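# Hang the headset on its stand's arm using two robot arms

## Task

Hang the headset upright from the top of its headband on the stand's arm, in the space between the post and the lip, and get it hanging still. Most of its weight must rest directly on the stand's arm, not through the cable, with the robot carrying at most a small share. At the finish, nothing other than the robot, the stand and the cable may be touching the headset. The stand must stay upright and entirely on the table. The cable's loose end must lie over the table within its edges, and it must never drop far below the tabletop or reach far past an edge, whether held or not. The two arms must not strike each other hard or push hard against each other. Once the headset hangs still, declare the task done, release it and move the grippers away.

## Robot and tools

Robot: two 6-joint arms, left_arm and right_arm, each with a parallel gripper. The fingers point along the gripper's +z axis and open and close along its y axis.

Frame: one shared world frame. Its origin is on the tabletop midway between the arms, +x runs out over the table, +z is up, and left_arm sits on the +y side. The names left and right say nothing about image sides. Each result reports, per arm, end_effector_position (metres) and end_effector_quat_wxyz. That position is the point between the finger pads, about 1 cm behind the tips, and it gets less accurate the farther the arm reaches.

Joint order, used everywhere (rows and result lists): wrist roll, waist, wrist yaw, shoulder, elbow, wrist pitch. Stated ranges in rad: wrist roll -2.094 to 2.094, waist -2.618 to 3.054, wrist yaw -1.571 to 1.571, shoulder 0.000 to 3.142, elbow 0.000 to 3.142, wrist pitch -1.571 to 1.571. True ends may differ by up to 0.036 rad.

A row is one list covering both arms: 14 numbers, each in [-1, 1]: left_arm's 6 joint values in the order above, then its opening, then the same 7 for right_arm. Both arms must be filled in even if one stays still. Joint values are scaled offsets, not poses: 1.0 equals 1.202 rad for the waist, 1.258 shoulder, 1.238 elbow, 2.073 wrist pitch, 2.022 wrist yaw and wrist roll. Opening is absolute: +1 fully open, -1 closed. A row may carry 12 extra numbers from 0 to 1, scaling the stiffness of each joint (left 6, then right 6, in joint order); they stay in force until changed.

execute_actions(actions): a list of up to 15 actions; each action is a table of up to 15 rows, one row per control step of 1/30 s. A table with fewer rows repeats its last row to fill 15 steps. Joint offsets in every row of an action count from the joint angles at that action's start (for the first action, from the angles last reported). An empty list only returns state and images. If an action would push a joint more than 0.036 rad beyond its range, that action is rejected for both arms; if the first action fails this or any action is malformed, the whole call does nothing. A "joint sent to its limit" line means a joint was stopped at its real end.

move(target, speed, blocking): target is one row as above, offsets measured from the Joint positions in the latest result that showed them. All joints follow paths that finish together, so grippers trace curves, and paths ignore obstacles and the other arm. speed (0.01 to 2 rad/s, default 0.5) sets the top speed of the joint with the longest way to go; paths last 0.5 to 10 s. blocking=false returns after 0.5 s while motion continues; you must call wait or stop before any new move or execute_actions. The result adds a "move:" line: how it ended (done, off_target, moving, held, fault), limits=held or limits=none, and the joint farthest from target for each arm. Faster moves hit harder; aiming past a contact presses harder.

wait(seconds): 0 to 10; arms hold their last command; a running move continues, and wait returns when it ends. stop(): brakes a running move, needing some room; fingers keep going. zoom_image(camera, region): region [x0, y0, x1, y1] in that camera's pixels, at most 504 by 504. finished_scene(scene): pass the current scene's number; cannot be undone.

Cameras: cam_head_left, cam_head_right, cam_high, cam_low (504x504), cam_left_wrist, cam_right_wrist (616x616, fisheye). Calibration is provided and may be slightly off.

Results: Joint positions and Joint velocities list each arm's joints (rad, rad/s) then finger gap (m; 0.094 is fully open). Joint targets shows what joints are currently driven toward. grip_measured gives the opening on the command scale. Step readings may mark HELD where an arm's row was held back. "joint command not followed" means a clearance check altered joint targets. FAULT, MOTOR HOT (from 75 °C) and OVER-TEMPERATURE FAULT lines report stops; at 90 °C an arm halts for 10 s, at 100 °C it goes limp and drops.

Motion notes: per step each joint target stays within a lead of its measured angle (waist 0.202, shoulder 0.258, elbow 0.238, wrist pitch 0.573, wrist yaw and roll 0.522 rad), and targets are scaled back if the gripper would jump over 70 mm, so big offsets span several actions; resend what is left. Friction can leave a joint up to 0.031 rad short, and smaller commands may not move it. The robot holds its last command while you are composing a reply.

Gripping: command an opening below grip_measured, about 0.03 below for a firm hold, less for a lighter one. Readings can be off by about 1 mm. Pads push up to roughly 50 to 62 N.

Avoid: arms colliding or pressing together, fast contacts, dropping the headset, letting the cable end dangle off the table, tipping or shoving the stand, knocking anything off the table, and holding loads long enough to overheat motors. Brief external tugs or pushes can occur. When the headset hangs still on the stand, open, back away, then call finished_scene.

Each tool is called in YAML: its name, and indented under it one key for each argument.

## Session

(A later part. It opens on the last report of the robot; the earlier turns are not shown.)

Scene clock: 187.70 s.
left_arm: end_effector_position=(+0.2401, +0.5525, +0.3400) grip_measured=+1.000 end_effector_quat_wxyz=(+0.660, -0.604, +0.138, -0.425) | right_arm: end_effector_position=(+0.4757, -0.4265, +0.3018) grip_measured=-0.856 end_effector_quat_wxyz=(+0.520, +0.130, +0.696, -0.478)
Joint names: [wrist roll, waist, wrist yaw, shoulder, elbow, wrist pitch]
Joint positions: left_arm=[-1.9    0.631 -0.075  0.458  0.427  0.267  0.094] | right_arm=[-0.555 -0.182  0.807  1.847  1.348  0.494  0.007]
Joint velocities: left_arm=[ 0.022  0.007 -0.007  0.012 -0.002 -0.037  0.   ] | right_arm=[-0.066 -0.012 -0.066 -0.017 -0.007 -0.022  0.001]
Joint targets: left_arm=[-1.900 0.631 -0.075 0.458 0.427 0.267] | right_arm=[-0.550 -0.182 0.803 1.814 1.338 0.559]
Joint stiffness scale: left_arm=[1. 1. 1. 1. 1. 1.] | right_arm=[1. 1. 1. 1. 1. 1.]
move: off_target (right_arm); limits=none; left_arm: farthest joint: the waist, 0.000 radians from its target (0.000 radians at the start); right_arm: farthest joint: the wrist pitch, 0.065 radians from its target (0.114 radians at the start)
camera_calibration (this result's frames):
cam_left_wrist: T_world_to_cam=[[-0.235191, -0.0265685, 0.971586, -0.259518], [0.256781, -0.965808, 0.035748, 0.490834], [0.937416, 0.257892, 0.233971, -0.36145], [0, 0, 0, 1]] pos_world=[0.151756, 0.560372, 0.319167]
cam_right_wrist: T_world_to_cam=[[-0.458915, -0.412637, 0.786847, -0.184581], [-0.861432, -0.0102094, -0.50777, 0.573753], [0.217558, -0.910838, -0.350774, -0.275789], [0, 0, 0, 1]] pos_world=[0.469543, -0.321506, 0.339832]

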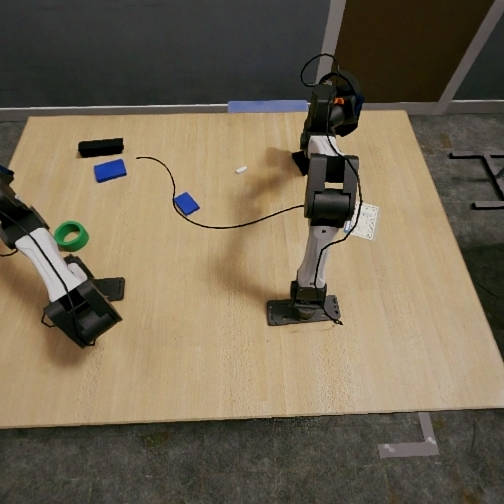

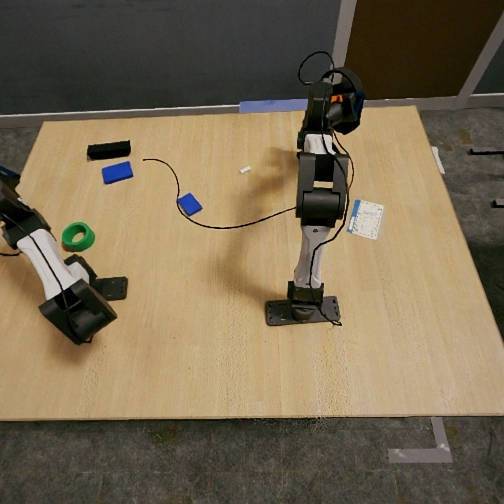

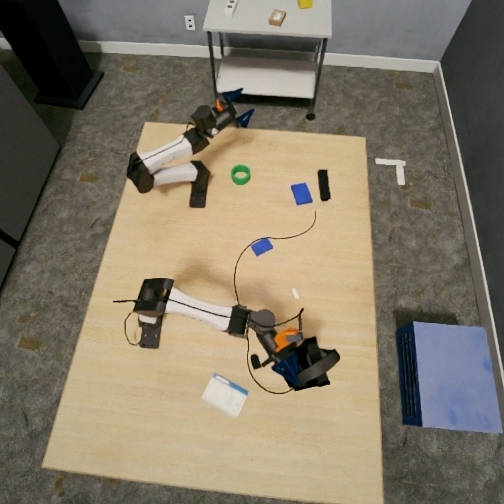

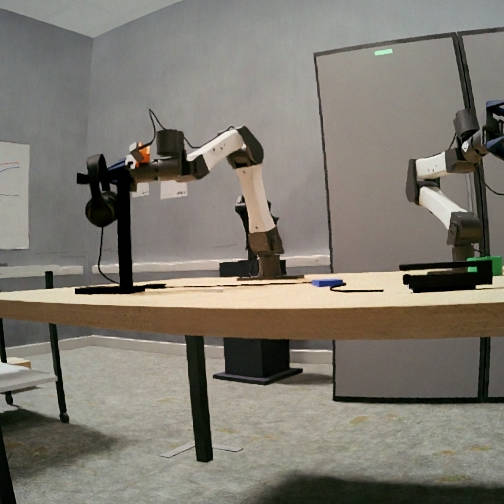

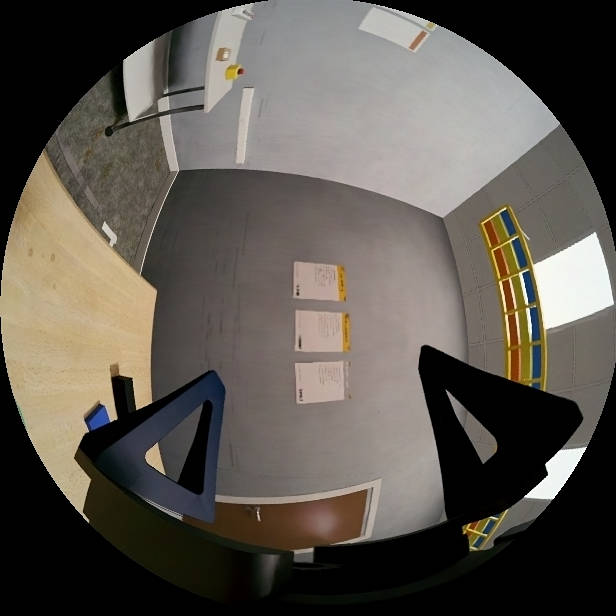

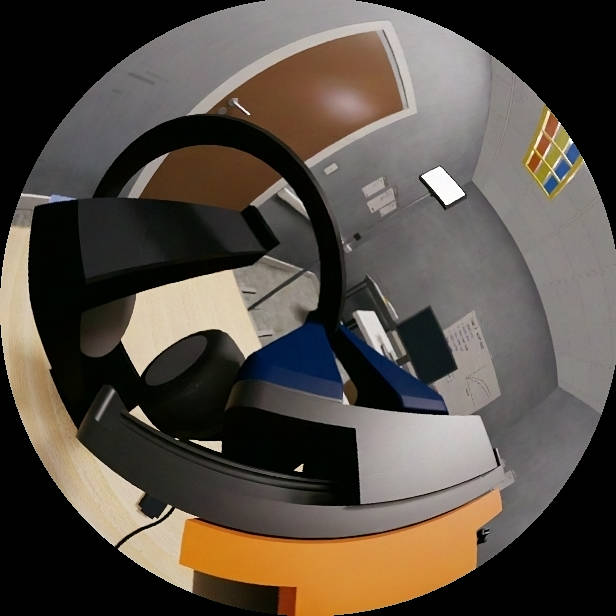

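move:
  target: [0,0,0,0,0,0,1,0,0,0,0.035,-0.09,0.095,-0.9]
  speed: 0.1

zoom_image:
  camera: "cam_low"
  region: [40,120,200,300]

Scene clock: 196.83 s.
left_arm: end_effector_position=(+0.2401, +0.5525, +0.3400) grip_measured=+1.000 end_effector_quat_wxyz=(+0.660, -0.604, +0.138, -0.425) | right_arm: end_effector_position=(+0.4741, -0.4272, +0.2656) grip_measured=-0.856 end_effector_quat_wxyz=(+0.519, +0.134, +0.695, -0.480)
Joint names: [wrist roll, waist, wrist yaw, shoulder, elbow, wrist pitch]
Joint positions: left_arm=[-1.9    0.631 -0.075  0.458  0.427  0.267  0.094] | right_arm=[-0.555 -0.182  0.815  1.891  1.251  0.638  0.007]
Joint velocities: left_arm=[ 0.037 -0.002  0.022 -0.022 -0.012  0.007  0.   ] | right_arm=[-0.037 -0.002 -0.051 -0.012 -0.022 -0.081 -0.   ]
Joint targets: left_arm=[-1.900 0.631 -0.075 0.458 0.427 0.267] | right_arm=[-0.555 -0.182 0.807 1.892 1.237 0.691]
Joint stiffness scale: left_arm=[1. 1. 1. 1. 1. 1.] | right_arm=[1. 1. 1. 1. 1. 1.]
move: off_target (right_arm); limits=none; left_arm: farthest joint: the waist, 0.000 radians from its target (0.000 radians at the start); right_arm: farthest joint: the wrist pitch, 0.053 radians from its target (0.197 radians at the start)
camera_calibration (this result's frames):
cam_left_wrist: T_world_to_cam=[[-0.235191, -0.0265685, 0.971586, -0.259518], [0.256781, -0.965808, 0.035748, 0.490834], [0.937416, 0.257892, 0.233971, -0.36145], [0, 0, 0, 1]] pos_world=[0.151756, 0.560372, 0.319167]
cam_right_wrist: T_world_to_cam=[[-0.464397, -0.408231, 0.785928, -0.152479], [-0.860067, -0.00377411, -0.510166, 0.556689], [0.211232, -0.912871, -0.349354, -0.287042], [0, 0, 0, 1]] pos_world=[0.468612, -0.322178, 0.303563]

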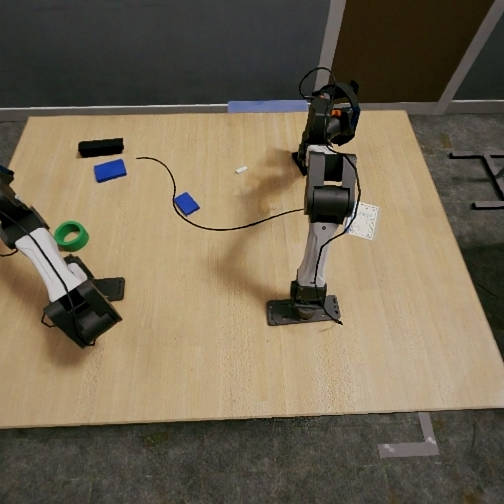

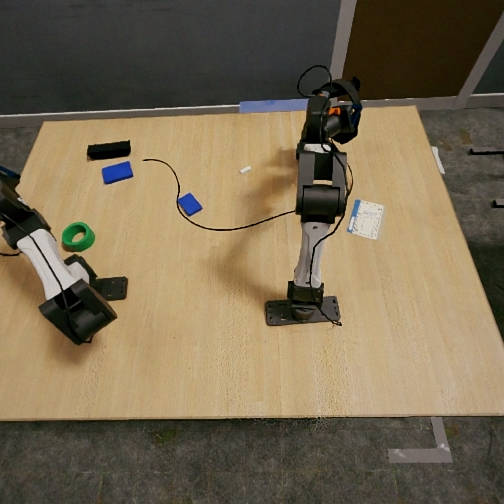

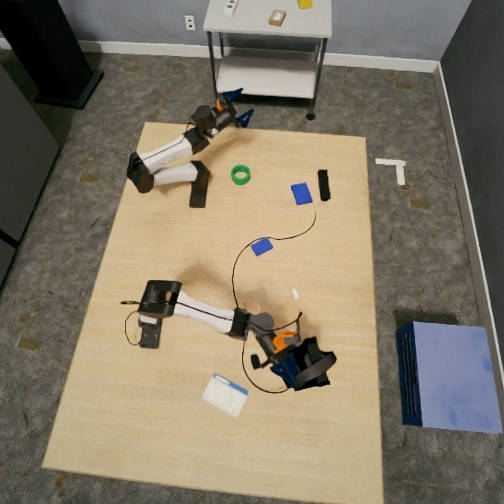

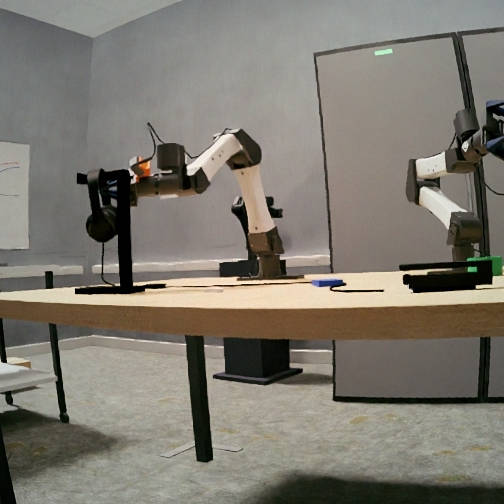

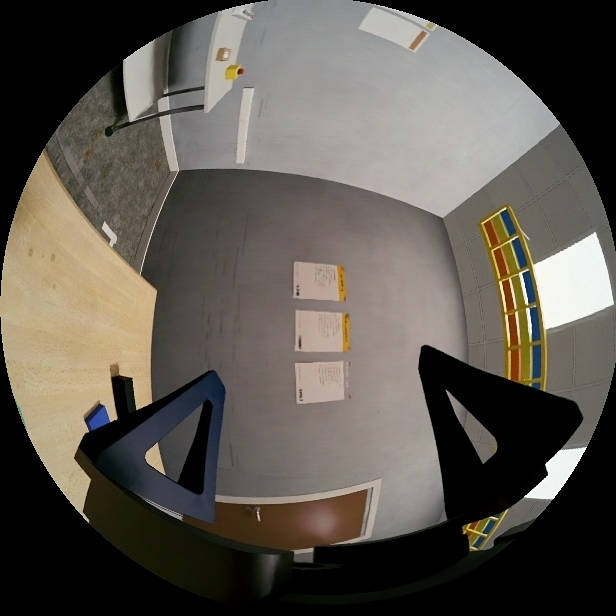

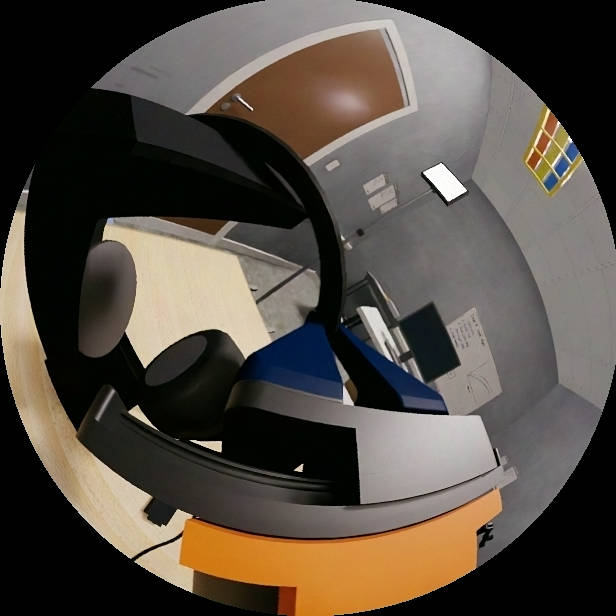

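Region (40, 120, 200, 300) of cam_low's 504x504 image, scaled by 2.800, with more detail than that image has.

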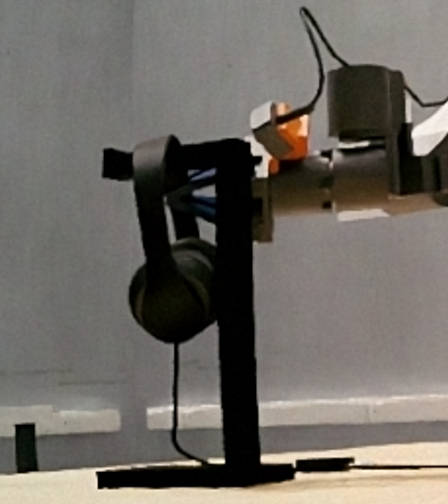

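execute_actions:
  actions:
    - [[0,0,0,0,0,0,1,0,0,0,0,-0.03,0.025,-0.9]]
    - [[0,0,0,0,0,0,1,0,0,0,0,0,0.015,-0.82]]
    - [[0,0,0,0,0,0,1,0,0,0,0,0,0,-0.74]]
    - [[0,0,0,0,0,0,1,0,0,0,0,0,0,-0.5]]

move:
  target: [0,0,0,0,0,0,1,0,0.12,0.07,-0.13,-0.14,0.02,-0.5]
  speed: 0.12

Scene clock: 206.80 s.
left_arm: end_effector_position=(+0.2401, +0.5525, +0.3400) grip_measured=+1.000 end_effector_quat_wxyz=(+0.660, -0.604, +0.138, -0.425) | right_arm: end_effector_position=(+0.4735, -0.4263, +0.2633) grip_measured=-0.502 end_effector_quat_wxyz=(+0.523, +0.132, +0.693, -0.478)
Joint names: [wrist roll, waist, wrist yaw, shoulder, elbow, wrist pitch]
Joint positions: left_arm=[-1.9    0.631 -0.075  0.458  0.427  0.267  0.094] | right_arm=[-0.555 -0.182  0.808  1.891  1.235  0.66   0.023]
Joint velocities: left_arm=[ 0.007 -0.007  0.007  0.002 -0.017  0.051  0.   ] | right_arm=[-0.022 -0.012  0.037 -0.007  0.017 -0.022 -0.   ]
Joint targets: left_arm=[-1.900 0.631 -0.075 0.458 0.427 0.267] | right_arm=[-0.555 -0.182 0.810 1.891 1.235 0.661]
Joint stiffness scale: left_arm=[1. 1. 1. 1. 1. 1.] | right_arm=[1. 1. 1. 1. 1. 1.]
Step readings (joint positions; steps 1 to 15: 1st action; 16 to 30: 2nd action; 31 to 45: 3rd action; 46 to 60: 4th action):
0: left_arm=[-1.900 0.631 -0.075 0.458 0.427 0.267] | right_arm=[-0.555 -0.182 0.815 1.891 1.251 0.638]
1: left_arm=[-1.900 0.631 -0.075 0.458 0.427 0.267] | right_arm=[-0.555 -0.182 0.815 1.891 1.247 0.641]
2: left_arm=[-1.900 0.631 -0.075 0.458 0.427 0.267] | right_arm=[-0.555 -0.182 0.815 1.891 1.242 0.647]
4: left_arm=[-1.900 0.631 -0.075 0.458 0.427 0.267] | right_arm=[-0.555 -0.182 0.815 1.891 1.238 0.657]
8: left_arm=[-1.900 0.631 -0.075 0.458 0.427 0.267] | right_arm=[-0.555 -0.182 0.815 1.891 1.236 0.662]
15: left_arm=[-1.900 0.631 -0.075 0.458 0.427 0.267] | right_arm=[-0.555 -0.182 0.815 1.891 1.235 0.663]
16: left_arm=[-1.900 0.631 -0.075 0.458 0.427 0.267] | right_arm=[-0.555 -0.182 0.815 1.891 1.235 0.663]
17: left_arm=[-1.900 0.631 -0.075 0.458 0.427 0.267] | right_arm=[-0.555 -0.182 0.813 1.891 1.235 0.663]
19: left_arm=[-1.900 0.631 -0.075 0.458 0.427 0.267] | right_arm=[-0.555 -0.182 0.811 1.891 1.235 0.663]
23: left_arm=[-1.900 0.631 -0.075 0.458 0.427 0.267] | right_arm=[-0.555 -0.182 0.811 1.891 1.235 0.663]
30: left_arm=[-1.900 0.631 -0.075 0.458 0.427 0.267] | right_arm=[-0.555 -0.182 0.811 1.891 1.235 0.663]
31: left_arm=[-1.900 0.631 -0.075 0.458 0.427 0.267] | right_arm=[-0.555 -0.182 0.811 1.891 1.235 0.663]
32: left_arm=[-1.900 0.631 -0.075 0.458 0.427 0.267] | right_arm=[-0.555 -0.182 0.811 1.891 1.235 0.663]
34: left_arm=[-1.900 0.631 -0.075 0.458 0.427 0.267] | right_arm=[-0.555 -0.182 0.810 1.891 1.235 0.662]
38: left_arm=[-1.900 0.631 -0.075 0.458 0.427 0.267] | right_arm=[-0.555 -0.182 0.810 1.891 1.235 0.661]
45: left_arm=[-1.900 0.631 -0.075 0.458 0.427 0.267] | right_arm=[-0.555 -0.182 0.810 1.891 1.235 0.661]
46: left_arm=[-1.900 0.631 -0.075 0.458 0.427 0.267] | right_arm=[-0.555 -0.182 0.810 1.891 1.235 0.661]
47: left_arm=[-1.900 0.631 -0.075 0.458 0.427 0.267] | right_arm=[-0.555 -0.182 0.810 1.891 1.235 0.661]
49: left_arm=[-1.900 0.631 -0.075 0.458 0.427 0.267] | right_arm=[-0.555 -0.182 0.808 1.891 1.235 0.661]
53: left_arm=[-1.900 0.631 -0.075 0.458 0.427 0.267] | right_arm=[-0.555 -0.182 0.808 1.891 1.235 0.660]
60: Joint positions above
camera_calibration (this result's frames):
cam_left_wrist: T_world_to_cam=[[-0.235191, -0.0265685, 0.971586, -0.259518], [0.256781, -0.965808, 0.035748, 0.490834], [0.937416, 0.257892, 0.233971, -0.36145], [0, 0, 0, 1]] pos_world=[0.151756, 0.560372, 0.319167]
cam_right_wrist: T_world_to_cam=[[-0.466775, -0.410945, 0.7831, -0.149834], [-0.856519, -0.0104273, -0.516009, 0.552066], [0.220217, -0.9116, -0.347115, -0.291181], [0, 0, 0, 1]] pos_world=[0.46704, -0.321257, 0.301133]

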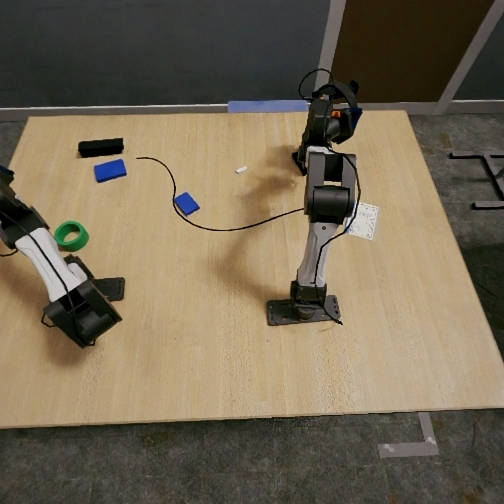

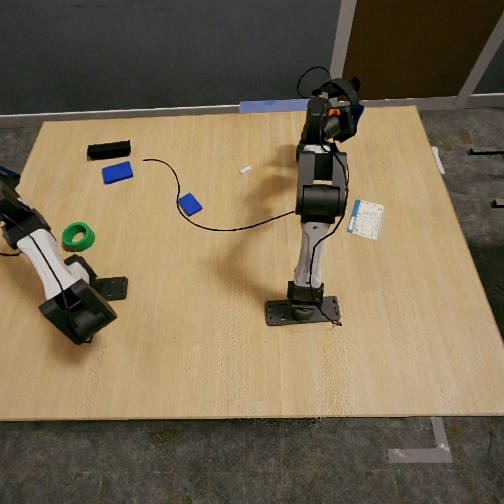

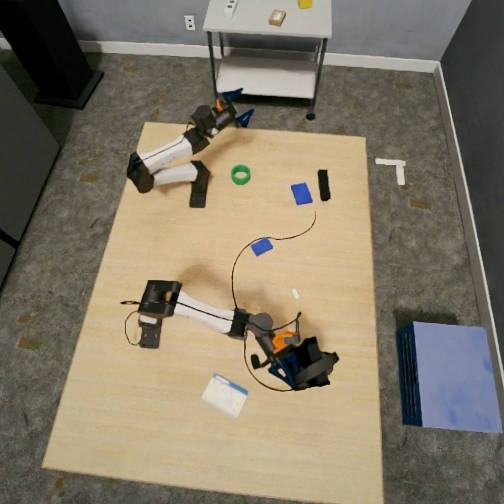

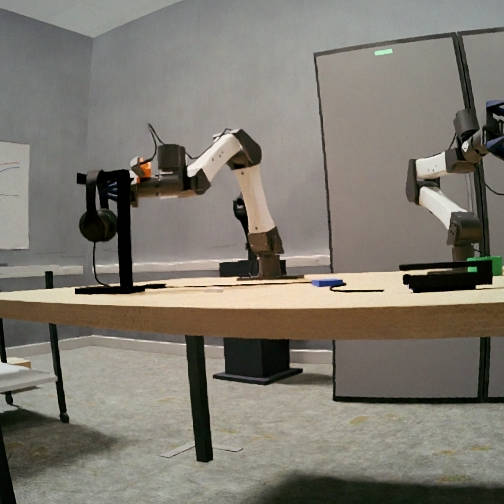

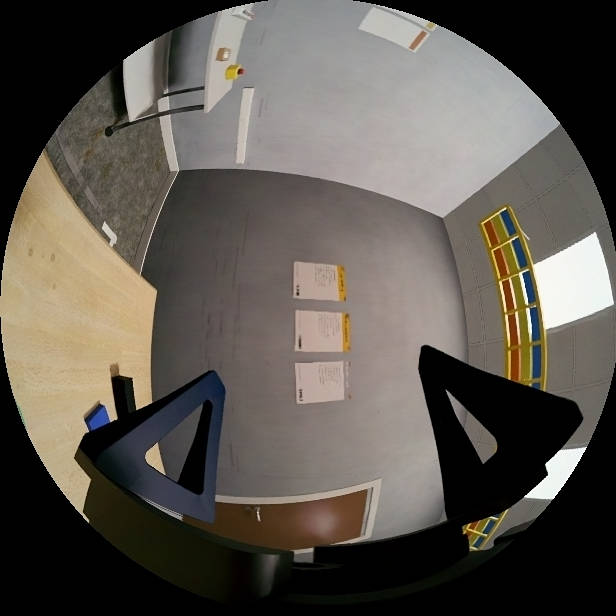

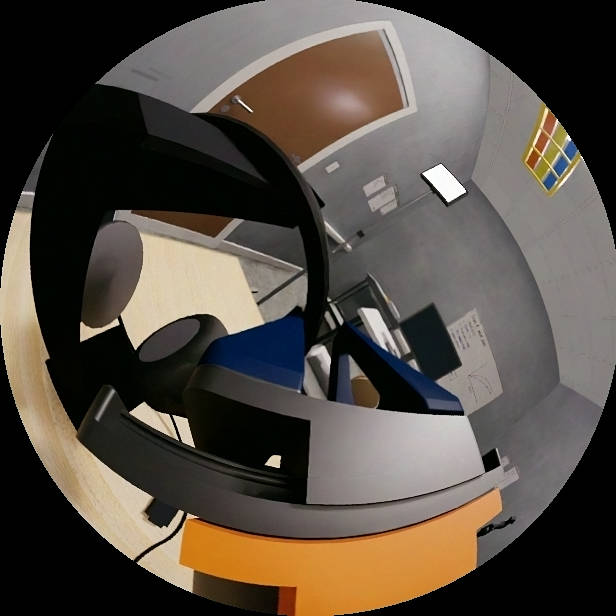

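Scene clock: 208.77 s.
left_arm: end_effector_position=(+0.2401, +0.5525, +0.3400) grip_measured=+1.000 end_effector_quat_wxyz=(+0.660, -0.604, +0.138, -0.425) | right_arm: end_effector_position=(+0.4384, -0.3730, +0.2738) grip_measured=-0.502 end_effector_quat_wxyz=(+0.527, +0.137, +0.690, -0.477)
Joint names: [wrist roll, waist, wrist yaw, shoulder, elbow, wrist pitch]
Joint positions: left_arm=[-1.9    0.631 -0.075  0.458  0.427  0.267  0.094] | right_arm=[-0.555 -0.05   0.942  1.745  1.084  0.681  0.023]
Joint velocities: left_arm=[-0.066  0.012  0.007 -0.007  0.002 -0.037  0.   ] | right_arm=[-0.007 -0.002 -0.022  0.007  0.012 -0.022  0.   ]
Joint targets: left_arm=[-1.900 0.631 -0.075 0.458 0.427 0.267] | right_arm=[-0.555 -0.038 0.949 1.727 1.062 0.702]
Joint stiffness scale: left_arm=[1. 1. 1. 1. 1. 1.] | right_arm=[1. 1. 1. 1. 1. 1.]
move: off_target (right_arm); limits=none; left_arm: farthest joint: the waist, 0.000 radians from its target (0.000 radians at the start); right_arm: farthest joint: the elbow, 0.022 radians from its target (0.174 radians at the start)
camera_calibration (this result's frames):
cam_left_wrist: T_world_to_cam=[[-0.235191, -0.0265685, 0.971586, -0.259518], [0.256781, -0.965808, 0.035748, 0.490834], [0.937416, 0.257892, 0.233971, -0.36145], [0, 0, 0, 1]] pos_world=[0.151756, 0.560372, 0.319167]
cam_right_wrist: T_world_to_cam=[[-0.479179, -0.410686, 0.775709, -0.144994], [-0.848747, -0.00837722, -0.528732, 0.528805], [0.223641, -0.911738, -0.344555, -0.233517], [0, 0, 0, 1]] pos_world=[0.431568, -0.268024, 0.31161]

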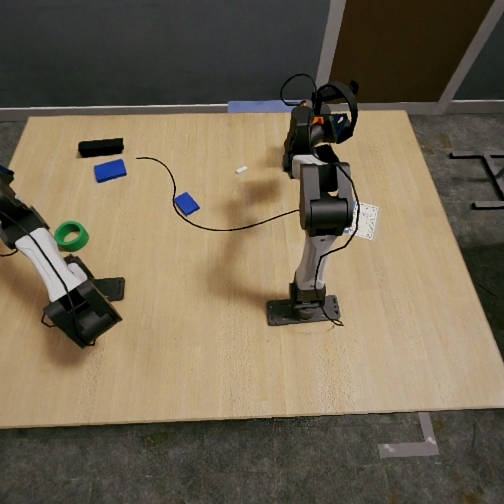

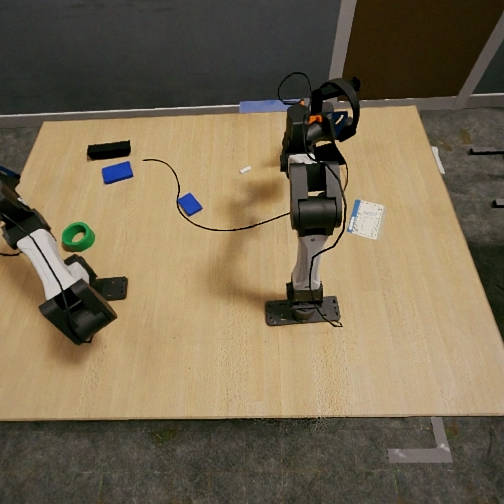

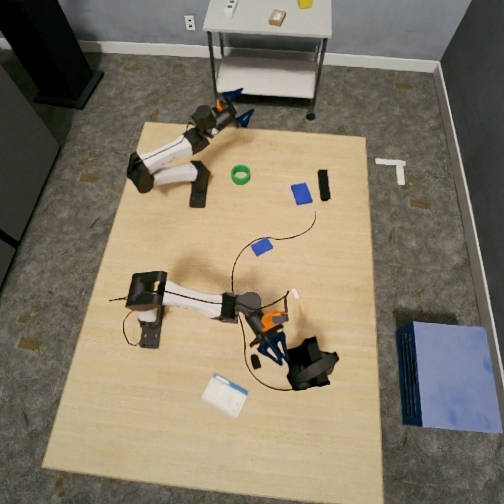

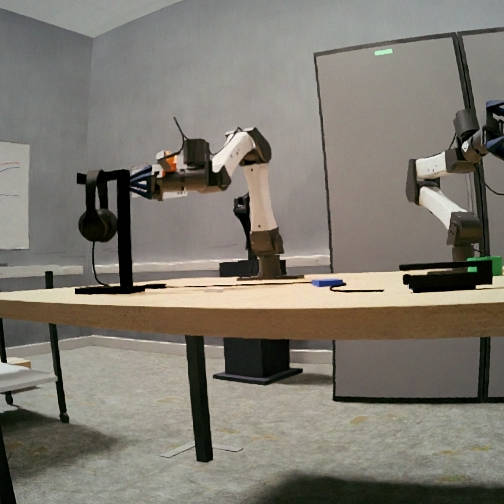

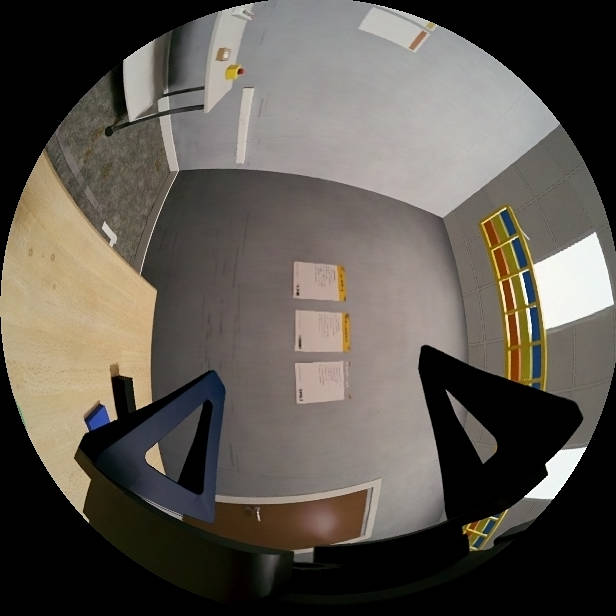

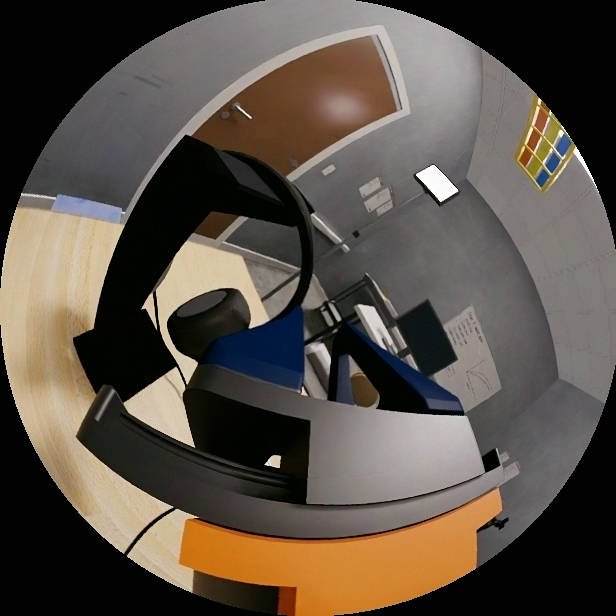

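move:
  target: [0,0,0,0,0,0,1,0,0,0,-0.5,-0.35,0,-0.5]

wait:
  seconds: 5

Scene clock: 214.97 s.
left_arm: end_effector_position=(+0.2401, +0.5525, +0.3400) grip_measured=+1.000 end_effector_quat_wxyz=(+0.660, -0.604, +0.138, -0.425) | right_arm: end_effector_position=(+0.2915, -0.3747, +0.3364) grip_measured=-0.502 end_effector_quat_wxyz=(+0.594, +0.185, +0.633, -0.460)
Joint names: [wrist roll, waist, wrist yaw, shoulder, elbow, wrist pitch]
Joint positions: left_arm=[-1.9    0.631 -0.075  0.458  0.427  0.267  0.094] | right_arm=[-0.555 -0.05   0.942  1.129  0.671  0.68   0.023]
Joint velocities: left_arm=[ 0.037  0.002 -0.007  0.002  0.027  0.022  0.   ] | right_arm=[-0.022 -0.007  0.007  0.007  0.007  0.066 -0.001]
Joint targets: left_arm=[-1.900 0.631 -0.075 0.458 0.427 0.267] | right_arm=[-0.555 -0.050 0.942 1.116 0.650 0.681]
Joint stiffness scale: left_arm=[1. 1. 1. 1. 1. 1.] | right_arm=[1. 1. 1. 1. 1. 1.]
move: off_target (right_arm); limits=none; left_arm: farthest joint: the waist, 0.000 radians from its target (0.000 radians at the start); right_arm: farthest joint: the elbow, 0.021 radians from its target (0.433 radians at the start)
camera_calibration (this result's frames):
cam_left_wrist: T_world_to_cam=[[-0.235191, -0.0265685, 0.971586, -0.259518], [0.256781, -0.965808, 0.035748, 0.490834], [0.937416, 0.257892, 0.233971, -0.36145], [0, 0, 0, 1]] pos_world=[0.151756, 0.560372, 0.319167]
cam_right_wrist: T_world_to_cam=[[-0.625746, -0.412101, 0.662281, -0.184238], [-0.72477, -0.00670213, -0.688958, 0.455592], [0.288359, -0.911114, -0.294484, -0.216073], [0, 0, 0, 1]] pos_world=[0.27722, -0.269738, 0.372271]

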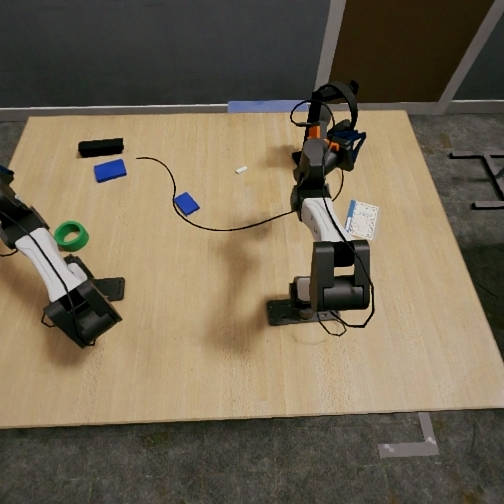

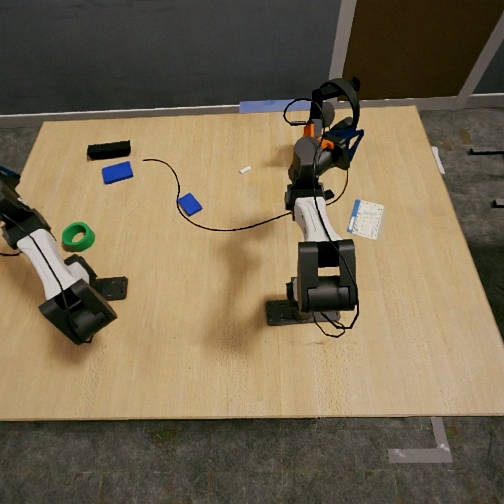

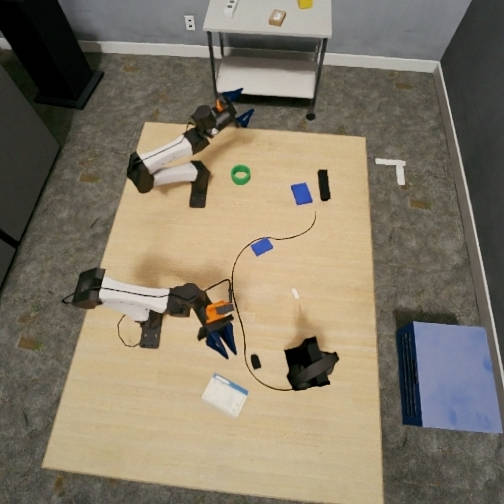

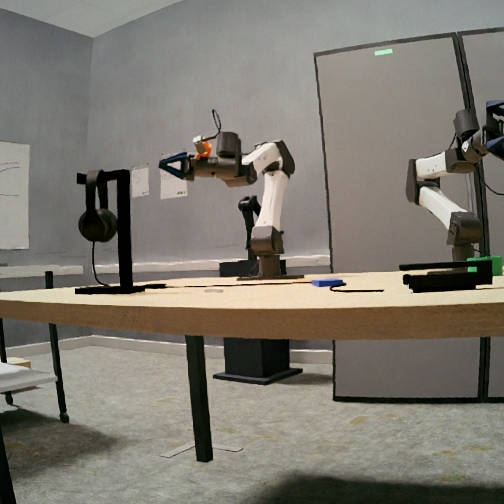

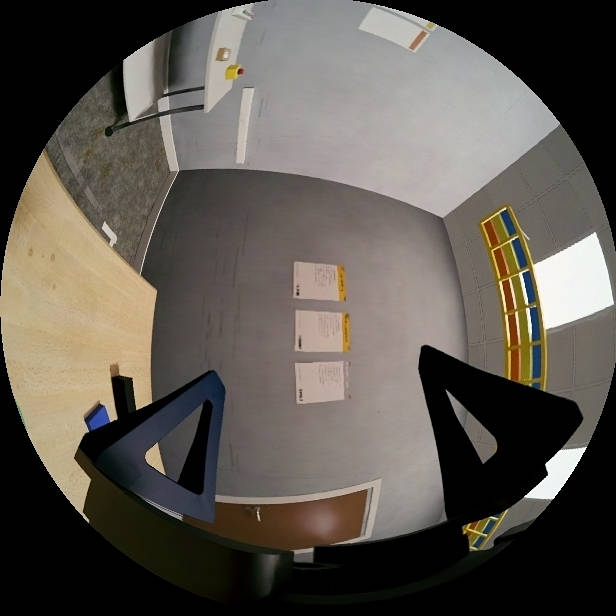

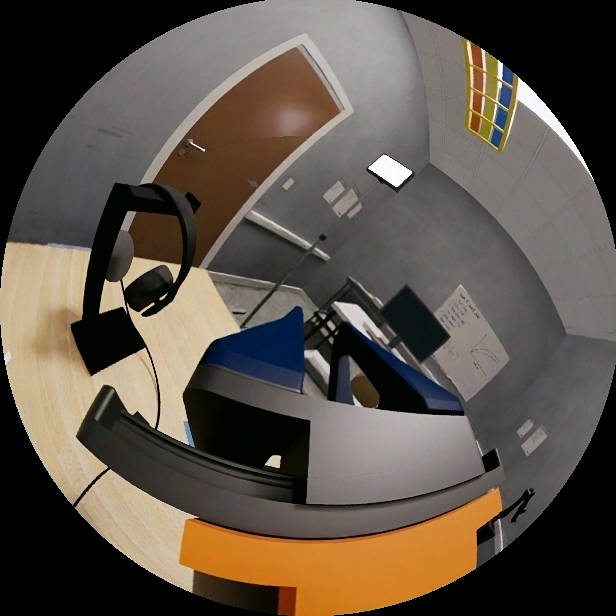

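Scene clock: 219.97 s.
left_arm: end_effector_position=(+0.2401, +0.5525, +0.3400) grip_measured=+1.000 end_effector_quat_wxyz=(+0.660, -0.604, +0.138, -0.425) | right_arm: end_effector_position=(+0.2915, -0.3747, +0.3364) grip_measured=-0.502 end_effector_quat_wxyz=(+0.594, +0.185, +0.633, -0.460)
Joint names: [wrist roll, waist, wrist yaw, shoulder, elbow, wrist pitch]
Joint positions: left_arm=[-1.9    0.631 -0.075  0.458  0.427  0.267  0.094] | right_arm=[-0.555 -0.05   0.942  1.129  0.671  0.68   0.023]
Joint velocities: left_arm=[-0.022 -0.007  0.007 -0.022 -0.007 -0.066  0.   ] | right_arm=[-0.051 -0.002 -0.022  0.002 -0.017 -0.081  0.   ]
Joint targets: left_arm=[-1.900 0.631 -0.075 0.458 0.427 0.267] | right_arm=[-0.555 -0.050 0.942 1.116 0.650 0.681]
Joint stiffness scale: left_arm=[1. 1. 1. 1. 1. 1.] | right_arm=[1. 1. 1. 1. 1. 1.]
wait: 5.00 s; at rest by 0.17 s
camera_calibration (this result's frames):
cam_left_wrist: T_world_to_cam=[[-0.235191, -0.0265685, 0.971586, -0.259518], [0.256781, -0.965808, 0.035748, 0.490834], [0.937416, 0.257892, 0.233971, -0.36145], [0, 0, 0, 1]] pos_world=[0.151756, 0.560372, 0.319167]
cam_right_wrist: T_world_to_cam=[[-0.625746, -0.412101, 0.662281, -0.184238], [-0.72477, -0.00670213, -0.688958, 0.455592], [0.288359, -0.911114, -0.294484, -0.216073], [0, 0, 0, 1]] pos_world=[0.27722, -0.269738, 0.372271]

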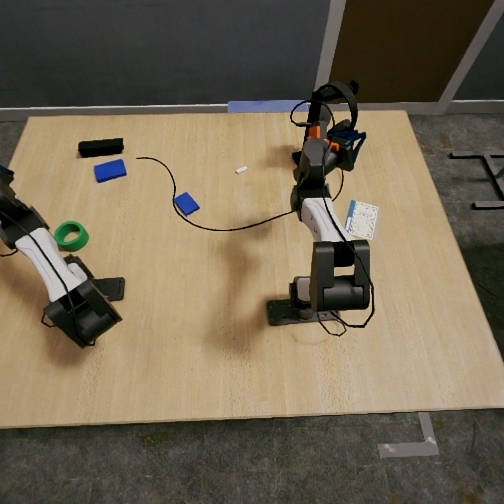

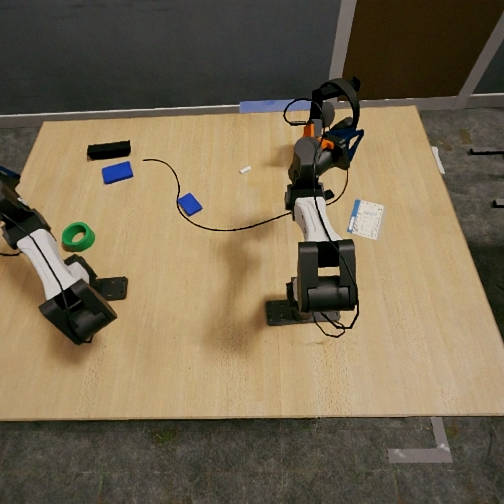

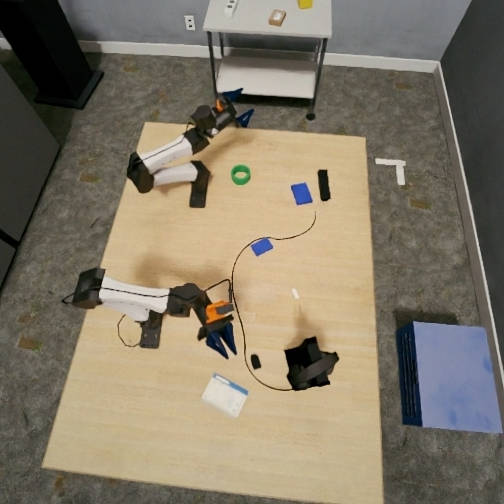

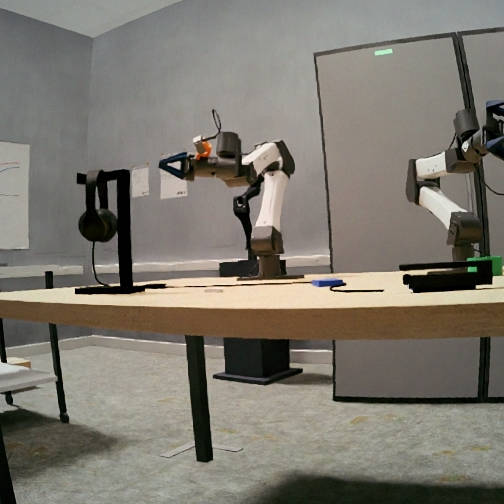

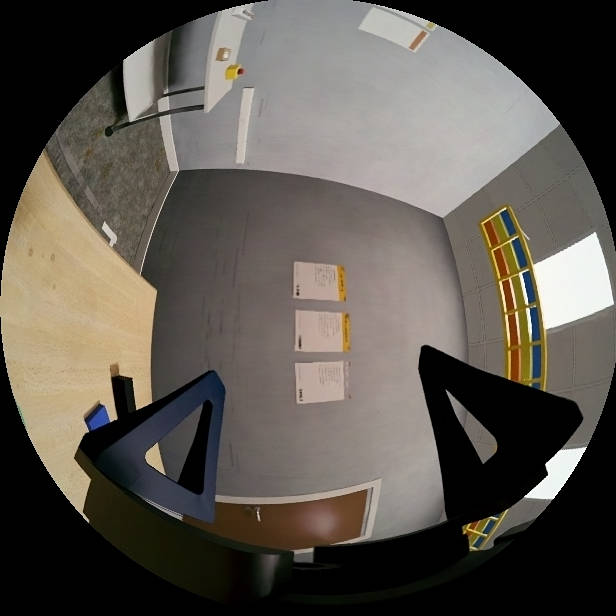

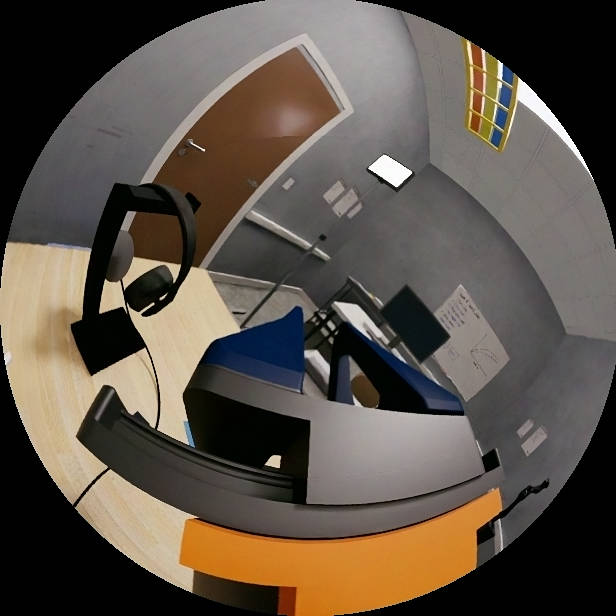

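finished_scene:
  scene: 2

The scene is finished: the task was done.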